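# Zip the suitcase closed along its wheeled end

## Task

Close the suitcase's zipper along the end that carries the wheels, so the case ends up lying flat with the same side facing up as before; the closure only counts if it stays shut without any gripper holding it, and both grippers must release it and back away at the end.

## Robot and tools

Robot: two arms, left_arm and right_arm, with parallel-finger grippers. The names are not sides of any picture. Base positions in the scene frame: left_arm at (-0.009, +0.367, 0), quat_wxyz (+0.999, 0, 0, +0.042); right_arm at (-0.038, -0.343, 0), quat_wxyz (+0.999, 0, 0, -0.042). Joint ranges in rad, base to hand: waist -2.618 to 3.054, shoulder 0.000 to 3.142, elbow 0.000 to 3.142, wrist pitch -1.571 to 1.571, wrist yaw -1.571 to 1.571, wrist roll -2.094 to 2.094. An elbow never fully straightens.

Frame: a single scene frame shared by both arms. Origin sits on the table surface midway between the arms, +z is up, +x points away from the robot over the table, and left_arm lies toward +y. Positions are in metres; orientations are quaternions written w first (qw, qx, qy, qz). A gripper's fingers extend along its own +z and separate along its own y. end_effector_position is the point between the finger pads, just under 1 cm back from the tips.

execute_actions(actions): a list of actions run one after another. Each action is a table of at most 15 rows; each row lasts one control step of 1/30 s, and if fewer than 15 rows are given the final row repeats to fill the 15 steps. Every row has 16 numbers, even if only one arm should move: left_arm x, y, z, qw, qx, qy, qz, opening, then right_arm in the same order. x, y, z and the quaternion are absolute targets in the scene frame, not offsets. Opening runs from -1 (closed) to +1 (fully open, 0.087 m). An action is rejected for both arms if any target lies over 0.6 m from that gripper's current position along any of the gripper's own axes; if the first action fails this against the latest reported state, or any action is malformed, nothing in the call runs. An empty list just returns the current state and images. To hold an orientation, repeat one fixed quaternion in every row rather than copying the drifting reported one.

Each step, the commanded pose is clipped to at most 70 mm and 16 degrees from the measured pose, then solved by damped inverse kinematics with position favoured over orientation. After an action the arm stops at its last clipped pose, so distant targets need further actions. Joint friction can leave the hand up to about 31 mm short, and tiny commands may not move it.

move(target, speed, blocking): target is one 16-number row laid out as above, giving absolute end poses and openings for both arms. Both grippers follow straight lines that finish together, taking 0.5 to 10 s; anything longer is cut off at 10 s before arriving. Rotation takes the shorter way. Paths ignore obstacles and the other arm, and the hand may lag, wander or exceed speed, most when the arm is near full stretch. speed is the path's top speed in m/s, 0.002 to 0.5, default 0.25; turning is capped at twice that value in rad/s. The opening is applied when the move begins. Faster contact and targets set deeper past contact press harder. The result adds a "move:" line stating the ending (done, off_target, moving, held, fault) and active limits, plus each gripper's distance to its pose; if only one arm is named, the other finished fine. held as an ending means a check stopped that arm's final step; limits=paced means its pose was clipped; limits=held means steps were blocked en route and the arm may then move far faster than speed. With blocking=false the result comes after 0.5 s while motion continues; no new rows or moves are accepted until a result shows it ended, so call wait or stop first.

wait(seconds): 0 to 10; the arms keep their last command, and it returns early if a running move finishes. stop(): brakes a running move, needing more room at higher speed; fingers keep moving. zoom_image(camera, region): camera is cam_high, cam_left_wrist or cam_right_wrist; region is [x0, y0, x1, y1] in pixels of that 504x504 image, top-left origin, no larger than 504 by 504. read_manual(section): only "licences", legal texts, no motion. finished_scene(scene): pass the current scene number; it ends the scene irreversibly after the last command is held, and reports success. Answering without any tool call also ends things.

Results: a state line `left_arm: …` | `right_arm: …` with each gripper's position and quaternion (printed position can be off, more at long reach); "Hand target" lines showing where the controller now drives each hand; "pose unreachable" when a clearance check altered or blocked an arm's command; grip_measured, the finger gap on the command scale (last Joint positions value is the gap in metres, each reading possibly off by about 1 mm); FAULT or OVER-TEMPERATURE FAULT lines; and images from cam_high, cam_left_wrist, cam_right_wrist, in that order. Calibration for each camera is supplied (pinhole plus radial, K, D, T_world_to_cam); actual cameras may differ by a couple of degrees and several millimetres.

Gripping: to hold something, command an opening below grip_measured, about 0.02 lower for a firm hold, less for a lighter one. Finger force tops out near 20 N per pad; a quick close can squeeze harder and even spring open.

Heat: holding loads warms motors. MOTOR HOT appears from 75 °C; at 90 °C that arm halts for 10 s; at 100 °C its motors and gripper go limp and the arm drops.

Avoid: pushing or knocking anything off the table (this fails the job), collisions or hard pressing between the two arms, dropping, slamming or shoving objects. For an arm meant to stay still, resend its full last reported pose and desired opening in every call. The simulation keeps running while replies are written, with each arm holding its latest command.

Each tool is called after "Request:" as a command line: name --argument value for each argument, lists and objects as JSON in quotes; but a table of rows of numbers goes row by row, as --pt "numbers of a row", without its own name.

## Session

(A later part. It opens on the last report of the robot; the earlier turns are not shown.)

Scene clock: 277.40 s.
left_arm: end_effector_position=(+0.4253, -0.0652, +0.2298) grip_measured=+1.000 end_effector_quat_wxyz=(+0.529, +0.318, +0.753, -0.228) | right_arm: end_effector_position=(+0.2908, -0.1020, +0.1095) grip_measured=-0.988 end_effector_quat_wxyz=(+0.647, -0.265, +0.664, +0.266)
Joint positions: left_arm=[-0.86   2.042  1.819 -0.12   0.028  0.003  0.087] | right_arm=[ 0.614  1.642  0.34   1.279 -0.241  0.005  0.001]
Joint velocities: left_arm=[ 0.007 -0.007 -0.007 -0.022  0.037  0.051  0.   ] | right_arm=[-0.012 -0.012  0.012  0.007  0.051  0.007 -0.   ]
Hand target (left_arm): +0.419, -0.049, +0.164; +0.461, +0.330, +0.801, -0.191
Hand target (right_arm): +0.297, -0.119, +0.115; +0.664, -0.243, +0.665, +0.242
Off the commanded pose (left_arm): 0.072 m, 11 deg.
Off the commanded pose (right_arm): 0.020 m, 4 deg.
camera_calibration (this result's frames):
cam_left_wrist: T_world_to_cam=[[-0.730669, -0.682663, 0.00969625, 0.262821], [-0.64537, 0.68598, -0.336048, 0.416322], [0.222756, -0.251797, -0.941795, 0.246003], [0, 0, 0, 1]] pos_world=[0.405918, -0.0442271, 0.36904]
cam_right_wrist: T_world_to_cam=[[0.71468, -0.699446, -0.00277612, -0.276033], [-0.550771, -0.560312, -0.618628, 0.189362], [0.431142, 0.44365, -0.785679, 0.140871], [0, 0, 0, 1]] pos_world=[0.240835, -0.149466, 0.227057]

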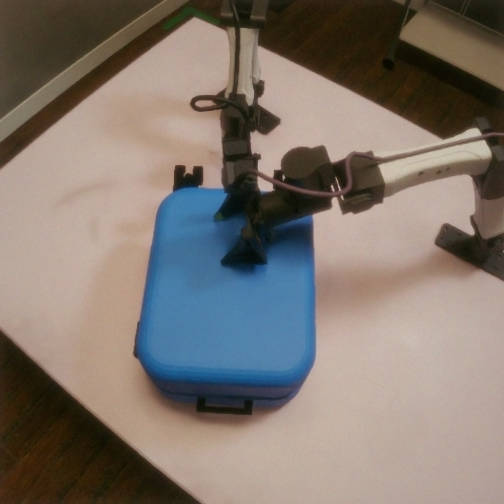

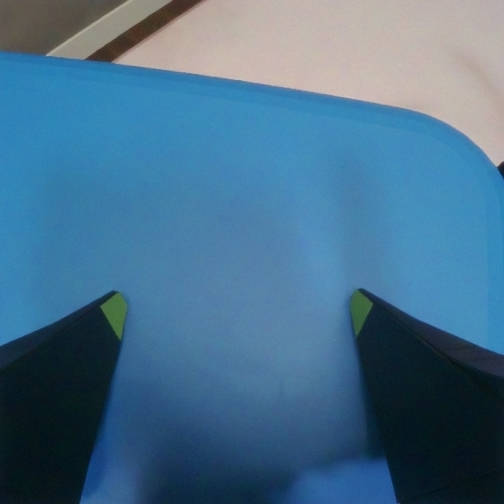

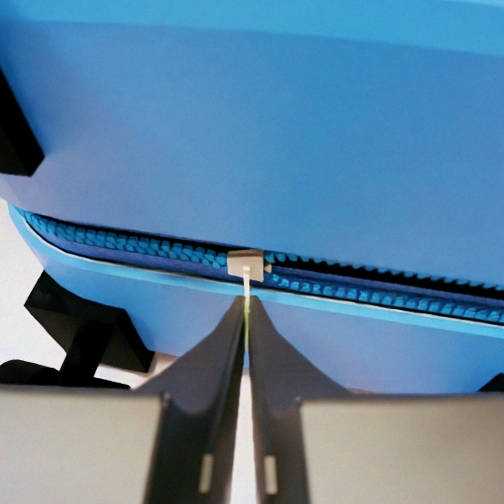

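Request:
move --target '[0.3,-0.03,0.30,0.3,0.1,0.94,-0.1,1,0.291,-0.102,0.11,0.65,-0.26,0.664,0.26,-1]'

Request:
move --target '[0.21,-0.05,0.27,0,-0.3,0.954,0,1,0.291,-0.102,0.11,0.65,-0.26,0.664,0.26,-1]'

Scene clock: 285.70 s.
left_arm: end_effector_position=(+0.3009, -0.0282, +0.3007) grip_measured=+1.000 end_effector_quat_wxyz=(+0.358, +0.104, +0.914, -0.158) | right_arm: end_effector_position=(+0.2900, -0.1009, +0.1089) grip_measured=-0.988 end_effector_quat_wxyz=(+0.646, -0.265, +0.665, +0.266)
Joint positions: left_arm=[-1.052  2.25   2.84  -1.406 -0.31  -0.616  0.087] | right_arm=[ 0.62   1.642  0.34   1.277 -0.234  0.005  0.001]
Joint velocities: left_arm=[-0.012  0.002 -0.002 -0.051 -0.037 -0.007  0.   ] | right_arm=[-0.017 -0.007 -0.007 -0.095  0.037 -0.066  0.001]
Hand target (left_arm): +0.301, -0.029, +0.301; +0.360, +0.099, +0.914, -0.158
Hand target (right_arm): +0.291, -0.102, +0.110; +0.650, -0.260, +0.665, +0.260
Off the commanded pose (left_arm): 0.002 m, 10 deg.
Off the commanded pose (right_arm): 0.002 m, 1 deg.
elbow stopped short (left arm): the move would have taken joint 3 (elbow) straighter than the controller allows; a more bent joint 3 avoids this.
move: off_target (left_arm)
camera_calibration (this result's frames):
cam_left_wrist: T_world_to_cam=[[-0.316284, -0.921936, 0.223604, 0.000690237], [-0.933771, 0.344149, 0.0981457, 0.28113], [-0.167437, -0.177753, -0.969726, 0.47774], [0, 0, 0, 1]] pos_world=[0.342721, -0.0111942, 0.435531]
cam_right_wrist: T_world_to_cam=[[0.714142, -0.699994, -0.00321483, -0.274608], [-0.552365, -0.560697, -0.616856, 0.18945], [0.429993, 0.442299, -0.787069, 0.140609], [0, 0, 0, 1]] pos_world=[0.240294, -0.148191, 0.226649]

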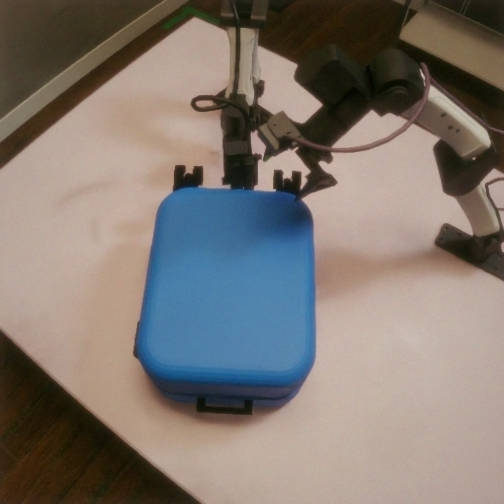

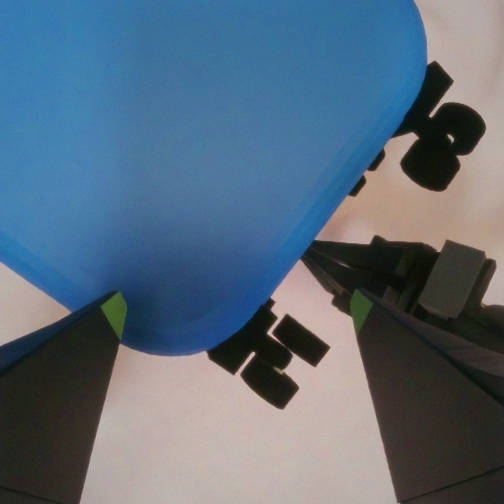

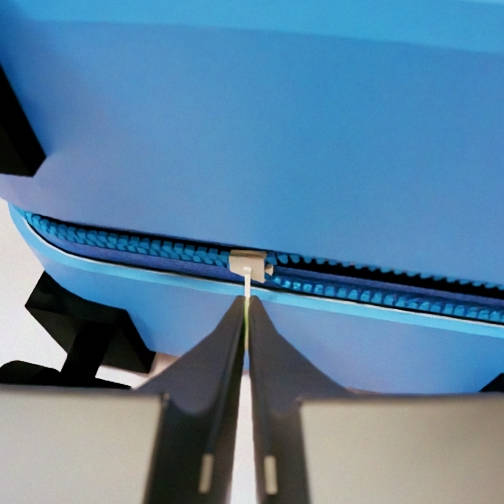

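Scene clock: 289.03 s.
left_arm: end_effector_position=(+0.2108, -0.0532, +0.2648) grip_measured=+1.000 end_effector_quat_wxyz=(+0.046, -0.304, +0.928, -0.212) | right_arm: end_effector_position=(+0.2900, -0.1009, +0.1089) grip_measured=-0.988 end_effector_quat_wxyz=(+0.646, -0.265, +0.665, +0.266)
Joint positions: left_arm=[-1.079  2.16   2.587 -1.561  0.019 -1.631  0.087] | right_arm=[ 0.62   1.642  0.34   1.277 -0.234  0.005  0.001]
Joint velocities: left_arm=[ 0.002  0.002 -0.002 -0.022  0.007 -0.095  0.   ] | right_arm=[ 0.017 -0.007 -0.002  0.037  0.007 -0.037  0.001]
Hand target (left_arm): +0.209, -0.048, +0.270; +0.040, -0.311, +0.925, -0.214
Hand target (right_arm): +0.291, -0.102, +0.110; +0.650, -0.260, +0.665, +0.260
Off the commanded pose (left_arm): 0.006 m, 25 deg; orientation clipped at the last step of the last action.
Off the commanded pose (right_arm): 0.002 m, 1 deg.
elbow stopped short (left arm): the move would have taken joint 3 (elbow) straighter than the controller allows; a more bent joint 3 avoids this.
joint sent to its limit (left arm) — the command would take joint 4 (wrist pitch) past its lower limit, so that joint was sent only as far as its limit.
move: off_target (left_arm); limits=paced
camera_calibration (this result's frames):
cam_left_wrist: T_world_to_cam=[[0.53789, -0.721562, 0.435915, -0.268399], [-0.687446, -0.0761373, 0.722233, -0.0304431], [-0.487947, -0.68815, -0.536989, 0.349166], [0, 0, 0, 1]] pos_world=[0.293816, 0.0442947, 0.326485]
cam_right_wrist: T_world_to_cam=[[0.714142, -0.699994, -0.00321483, -0.274608], [-0.552365, -0.560697, -0.616856, 0.18945], [0.429993, 0.442299, -0.787069, 0.140609], [0, 0, 0, 1]] pos_world=[0.240294, -0.148191, 0.226649]

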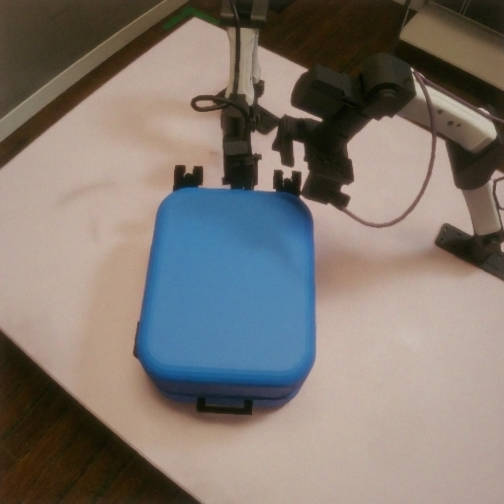

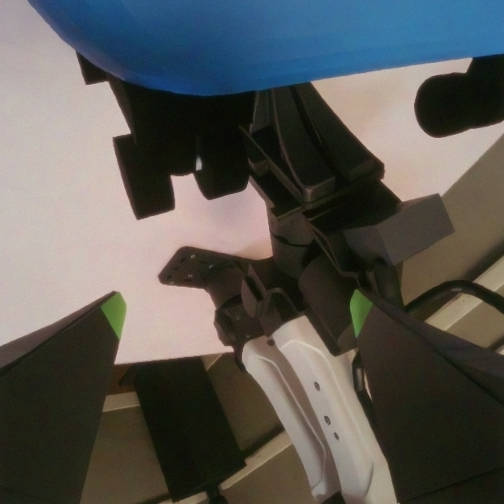

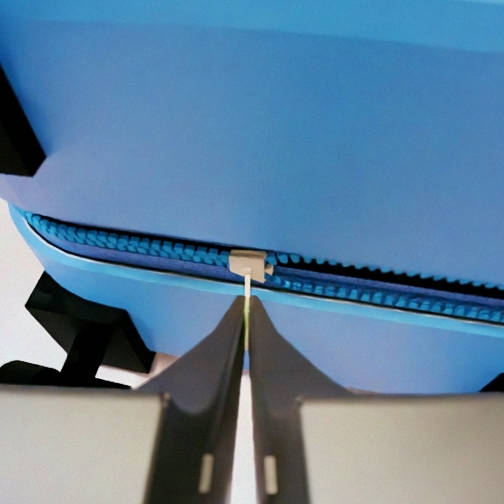

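Request:
move --target '[0.226,-0.053,0.195,0.02,-0.3,0.945,-0.1,1,0.291,-0.102,0.11,0.65,-0.26,0.664,0.26,-1]' --speed 0.05

Request:
execute_actions --actions '[[[0.226,-0.053,0.195,0.02,-0.3,0.945,-0.1,0.2,0.291,-0.102,0.11,0.65,-0.26,0.664,0.26,-1]],[[0.226,-0.053,0.195,0.02,-0.3,0.945,-0.1,-0.3,0.291,-0.102,0.11,0.65,-0.26,0.664,0.26,-1]],[[0.226,-0.053,0.19,0.02,-0.3,0.945,-0.1,-0.3,0.302,-0.12,0.113,0.65,-0.26,0.664,0.26,-1]],[[0.22,-0.045,0.19,0.02,-0.3,0.945,-0.1,-0.3,0.314,-0.137,0.113,0.65,-0.26,0.664,0.26,-1]],[[0.22,-0.045,0.19,0.02,-0.3,0.945,-0.1,-0.3,0.326,-0.154,0.113,0.65,-0.26,0.664,0.26,-1]],[[0.22,-0.045,0.19,0.02,-0.3,0.945,-0.1,-0.3,0.338,-0.17,0.113,0.65,-0.26,0.664,0.26,-1]]]'

Scene clock: 299.13 s.
left_arm: end_effector_position=(+0.2242, -0.0555, +0.2039) grip_measured=+1.000 end_effector_quat_wxyz=(+0.030, -0.305, +0.941, -0.142) | right_arm: end_effector_position=(+0.2900, -0.1009, +0.1089) grip_measured=-0.988 end_effector_quat_wxyz=(+0.646, -0.265, +0.665, +0.266)
Joint positions: left_arm=[-1.057  2.268  2.55  -1.562  0.023 -1.602  0.087] | right_arm=[ 0.62   1.642  0.34   1.277 -0.234  0.005  0.001]
Joint velocities: left_arm=[ 0.002 -0.002 -0.007 -0.066 -0.037 -0.022  0.   ] | right_arm=[-0.002 -0.002  0.002 -0.022 -0.007  0.022 -0.   ]
Hand target (left_arm): +0.226, -0.052, +0.195; +0.025, -0.304, +0.944, -0.129
Hand target (right_arm): +0.291, -0.102, +0.110; +0.650, -0.260, +0.665, +0.260
Off the commanded pose (left_arm): 0.009 m, 5 deg.
Off the commanded pose (right_arm): 0.002 m, 1 deg.
joint sent to its limit (left arm) — the command would take joint 4 (wrist pitch) past its lower limit, so that joint was sent only as far as its limit.
move: off_target (left_arm)
camera_calibration (this result's frames):
cam_left_wrist: T_world_to_cam=[[0.560442, -0.771294, 0.301677, -0.231221], [-0.632934, -0.163958, 0.756646, -0.00159507], [-0.534134, -0.614998, -0.580067, 0.344592], [0, 0, 0, 1]] pos_world=[0.312635, 0.0333219, 0.270847]
cam_right_wrist: T_world_to_cam=[[0.714142, -0.699994, -0.00321483, -0.274608], [-0.552365, -0.560697, -0.616856, 0.18945], [0.429993, 0.442299, -0.787069, 0.140609], [0, 0, 0, 1]] pos_world=[0.240294, -0.148191, 0.226649]

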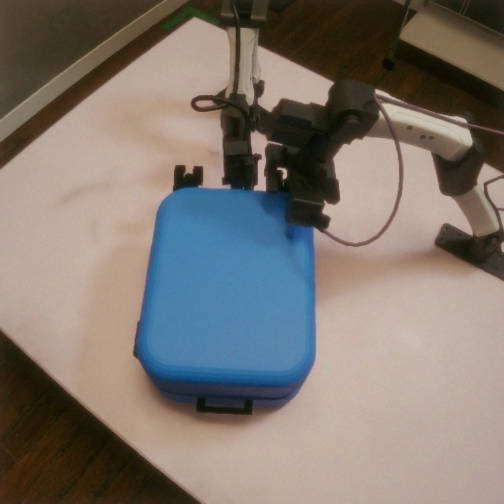

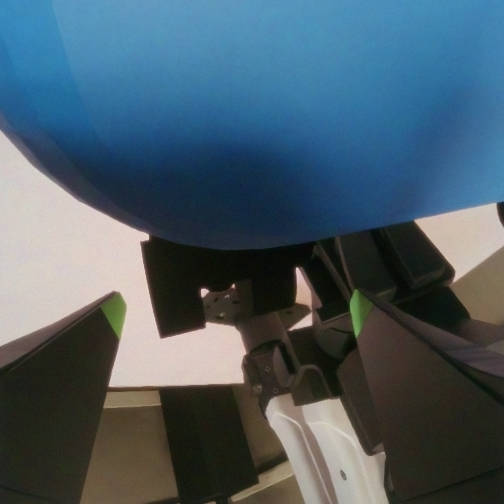

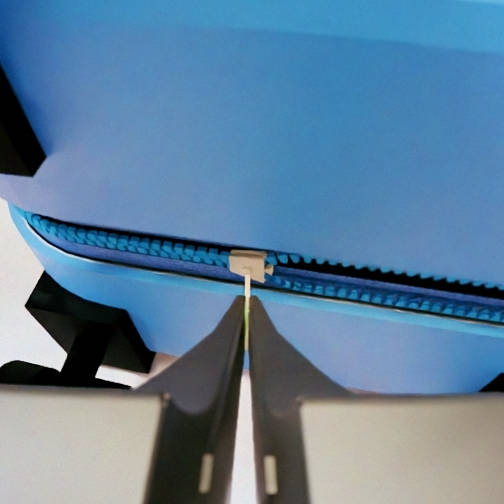

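Scene clock: 302.13 s.
left_arm: end_effector_position=(+0.2207, -0.0583, +0.1932) grip_measured=-0.300 end_effector_quat_wxyz=(+0.017, -0.295, +0.946, -0.137) | right_arm: end_effector_position=(+0.3157, -0.1493, +0.1106) grip_measured=-0.988 end_effector_quat_wxyz=(+0.630, -0.290, +0.656, +0.298)
Joint positions: left_arm=[-1.057  2.269  2.504 -1.533  0.048 -1.584  0.031] | right_arm=[ 0.333  1.664  0.392  1.237 -0.61   0.004  0.001]
Joint velocities: left_arm=[ 0.027 -0.007  0.012 -0.007 -0.066 -0.051 -0.001] | right_arm=[ 0.017  0.002  0.002  0.007  0.037 -0.022  0.001]
Hand target (left_arm): +0.220, -0.045, +0.190; +0.022, -0.302, +0.946, -0.114
Hand target (right_arm): +0.336, -0.170, +0.114; +0.650, -0.261, +0.665, +0.260
Off the commanded pose (left_arm): 0.014 m, 4 deg.
Off the commanded pose (right_arm): 0.031 m, 6 deg.
joint sent to its limit (left arm) — the command would take joint 4 (wrist pitch) past its lower limit, so that joint was sent only as far as its limit.
camera_calibration (this result's frames):
cam_left_wrist: T_world_to_cam=[[0.548467, -0.786175, 0.284803, -0.22316], [-0.617809, -0.151485, 0.771599, -0.00164373], [-0.563468, -0.59915, -0.568791, 0.340019], [0, 0, 0, 1]] pos_world=[0.312971, 0.0280304, 0.258225]
cam_right_wrist: T_world_to_cam=[[0.773235, -0.633893, -0.016955, -0.334103], [-0.508704, -0.604121, -0.613399, 0.156864], [0.378586, 0.482927, -0.789591, 0.174872], [0, 0, 0, 1]] pos_world=[0.271933, -0.201471, 0.228633]

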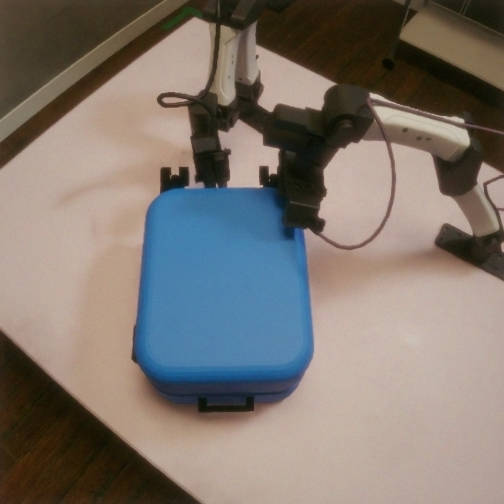

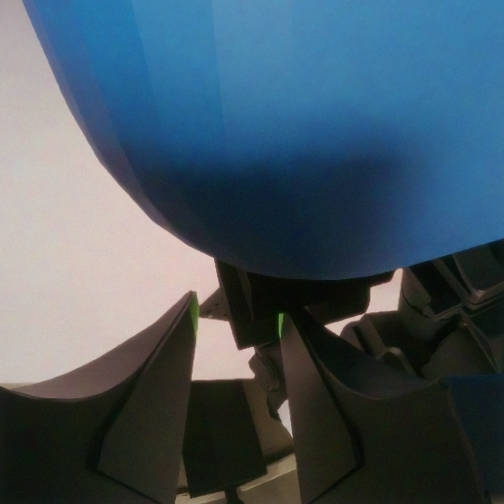

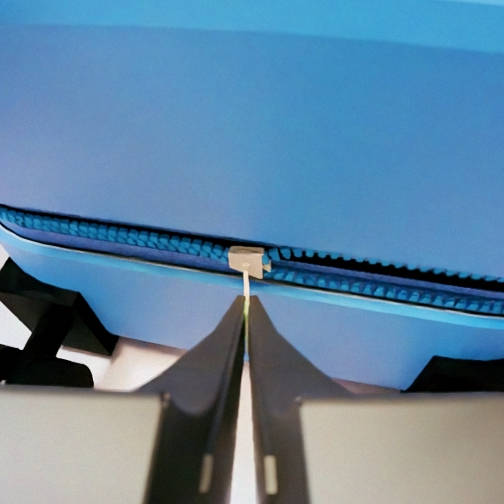

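A finger hooked between the wheels and it progresses. Clamp deeper and continue.

Request:
execute_actions --actions '[[[0.225,-0.06,0.175,0.02,-0.3,0.945,-0.1,-0.3,0.32,-0.15,0.113,0.69,-0.2,0.66,0.2,-1]],[[0.225,-0.06,0.175,0.02,-0.3,0.945,-0.1,-0.9,0.33,-0.165,0.113,0.69,-0.2,0.66,0.2,-1]],[[0.22,-0.05,0.175,0.02,-0.3,0.945,-0.1,-0.9,0.345,-0.182,0.113,0.69,-0.2,0.66,0.2,-1]],[[0.22,-0.05,0.175,0.02,-0.3,0.945,-0.1,-0.9,0.358,-0.198,0.113,0.69,-0.2,0.66,0.2,-1]],[[0.22,-0.05,0.175,0.02,-0.3,0.945,-0.1,-0.9,0.37,-0.213,0.113,0.69,-0.2,0.66,0.2,-1]],[[0.22,-0.05,0.175,0.02,-0.3,0.945,-0.1,-0.9,0.383,-0.228,0.113,0.69,-0.2,0.66,0.2,-1]],[[0.22,-0.05,0.175,0.02,-0.3,0.945,-0.1,-0.9,0.396,-0.24,0.113,0.69,-0.2,0.66,0.2,-1]],[[0.22,-0.05,0.175,0.02,-0.3,0.945,-0.1,-0.9,0.396,-0.24,0.113,0.69,-0.2,0.66,0.2,-1]]]'

Scene clock: 311.80 s.
left_arm: end_effector_position=(+0.2216, -0.0651, +0.1903) grip_measured=-0.603 end_effector_quat_wxyz=(+0.017, -0.294, +0.945, -0.141) | right_arm: end_effector_position=(+0.3772, -0.2196, +0.1101) grip_measured=-0.988 end_effector_quat_wxyz=(+0.677, -0.229, +0.659, +0.234)
Joint positions: left_arm=[-1.064  2.29   2.526 -1.526  0.048 -1.589  0.017] | right_arm=[ 0.135  1.829  0.492  1.371 -0.618  0.018  0.001]
Joint velocities: left_arm=[ 0.012 -0.002 -0.017 -0.007 -0.007  0.037 -0.   ] | right_arm=[-0.012  0.002 -0.012 -0.007 -0.066 -0.022 -0.001]
Hand target (left_arm): +0.220, -0.050, +0.176; +0.020, -0.301, +0.948, -0.101
Hand target (right_arm): +0.394, -0.240, +0.114; +0.692, -0.201, +0.663, +0.201
Off the commanded pose (left_arm): 0.022 m, 5 deg.
Off the commanded pose (right_arm): 0.028 m, 5 deg.
joint sent to its limit (left arm) — the command would take joint 4 (wrist pitch) past its lower limit, so that joint was sent only as far as its limit.
camera_calibration (this result's frames):
cam_left_wrist: T_world_to_cam=[[0.547118, -0.784404, 0.292185, -0.229115], [-0.620027, -0.145269, 0.771014, 0.00117376], [-0.562341, -0.602999, -0.565831, 0.333766], [0, 0, 0, 1]] pos_world=[0.313771, 0.0217128, 0.254894]
cam_right_wrist: T_world_to_cam=[[0.63951, -0.768705, 0.0109198, -0.408476], [-0.575283, -0.487922, -0.656492, 0.20074], [0.509976, 0.413551, -0.754254, 0.116465], [0, 0, 0, 1]] pos_world=[0.317313, -0.264216, 0.224089]

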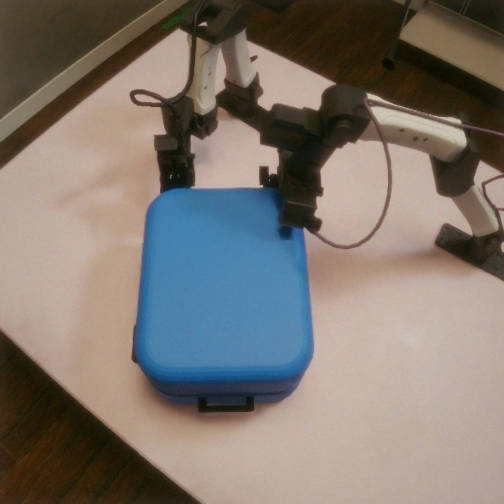

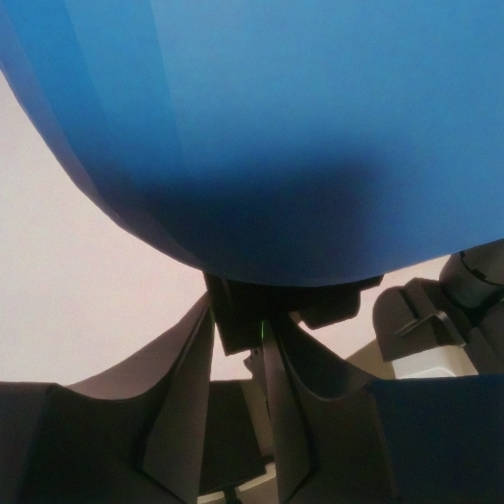

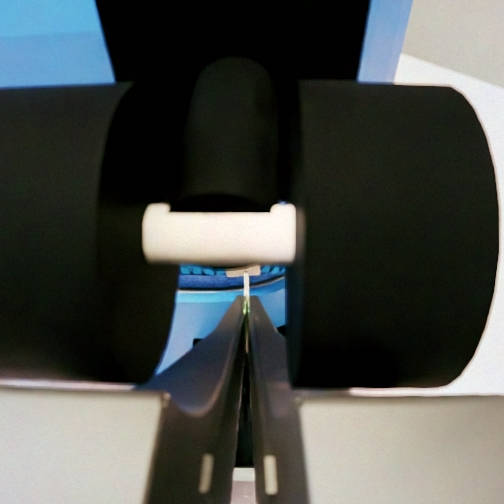

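Into the corner.

Request:
execute_actions --actions '[[[0.22,-0.05,0.175,0.02,-0.3,0.945,-0.1,-0.9,0.412,-0.245,0.113,0.67,-0.26,0.64,0.26,-1]],[[0.22,-0.05,0.175,0.02,-0.3,0.945,-0.1,-0.9,0.43,-0.25,0.113,0.64,-0.32,0.62,0.32,-1]],[[0.22,-0.05,0.175,0.02,-0.3,0.945,-0.1,-0.9,0.45,-0.25,0.113,0.61,-0.37,0.59,0.37,-1]],[[0.22,-0.05,0.175,0.02,-0.3,0.945,-0.1,-0.9,0.465,-0.245,0.113,0.59,-0.4,0.57,0.4,-1]],[[0.22,-0.05,0.175,0.02,-0.3,0.945,-0.1,-0.9,0.465,-0.245,0.113,0.59,-0.4,0.57,0.4,-0.5]],[[0.22,-0.06,0.19,0.02,-0.3,0.945,-0.1,-0.3,0.42,-0.30,0.113,0.59,-0.4,0.57,0.4,-0.5]],[[0.22,-0.06,0.25,0.02,-0.3,0.945,-0.1,-0.3,0.40,-0.34,0.113,0.59,-0.4,0.57,0.4,-0.5]],[[0.2,-0.02,0.29,0.02,-0.3,0.945,-0.1,-0.3,0.40,-0.34,0.113,0.59,-0.4,0.57,0.4,-0.5]]]'

Request:
finished_scene --scene 1

Scene clock: 321.83 s.
left_arm: end_effector_position=(+0.1997, -0.0206, +0.2982) grip_measured=-0.300 end_effector_quat_wxyz=(+0.049, -0.305, +0.922, -0.232) | right_arm: end_effector_position=(+0.4058, -0.3451, +0.1098) grip_measured=-0.500 end_effector_quat_wxyz=(+0.599, -0.380, +0.595, +0.378)
Joint positions: left_arm=[-1.054  2.004  2.473 -1.562  0.035 -1.617  0.031] | right_arm=[-0.327  2.156  1.048  1.237 -1.544  0.124  0.022]
Joint velocities: left_arm=[ 0.002  0.007 -0.071 -0.051 -0.022  0.022  0.001] | right_arm=[-0.007 -0.007 -0.007  0.081  0.022 -0.007  0.   ]
Hand target (left_arm): +0.200, -0.020, +0.290; +0.040, -0.307, +0.925, -0.221
Hand target (right_arm): +0.400, -0.340, +0.113; +0.597, -0.388, +0.590, +0.380
Off the commanded pose (left_arm): 0.008 m, 16 deg.
Off the commanded pose (right_arm): 0.008 m, 5 deg.
joint sent to its limit (left arm) — the command would take joint 4 (wrist pitch) past its lower limit, so that joint was sent only as far as its limit.
joint sent to its limit (right arm) — the command would take joint 5 (wrist yaw) past its lower limit, so that joint was sent only as far as its limit.
camera_calibration (this result's frames):
cam_left_wrist: T_world_to_cam=[[0.534289, -0.7009, 0.472519, -0.263222], [-0.699119, -0.0521884, 0.713099, -0.0541962], [-0.475151, -0.711348, -0.517896, 0.375399], [0, 0, 0, 1]] pos_world=[0.281118, 0.0797185, 0.357442]
cam_right_wrist: T_world_to_cam=[[0.915757, -0.401496, 0.0137965, -0.508904], [-0.30109, -0.708672, -0.638067, -0.0336754], [0.265958, 0.58016, -0.769858, 0.311837], [0, 0, 0, 1]] pos_world=[0.372958, -0.409103, 0.225604]

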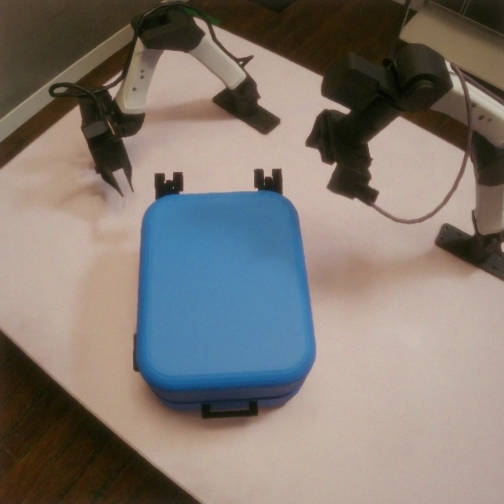

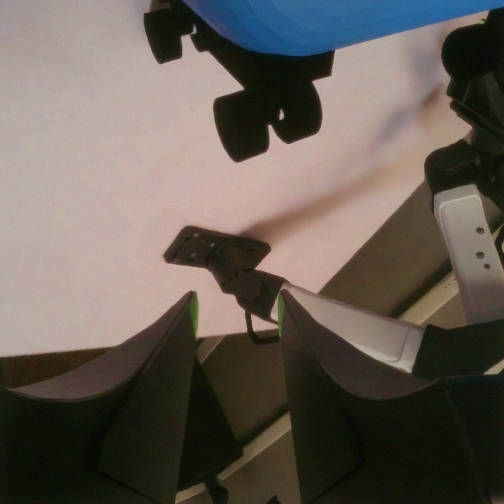

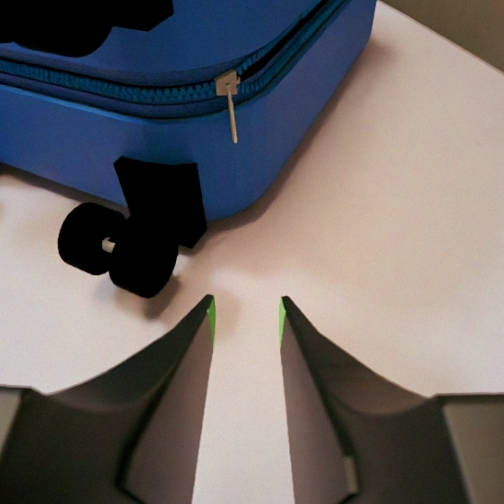

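The scene is finished: the task was done.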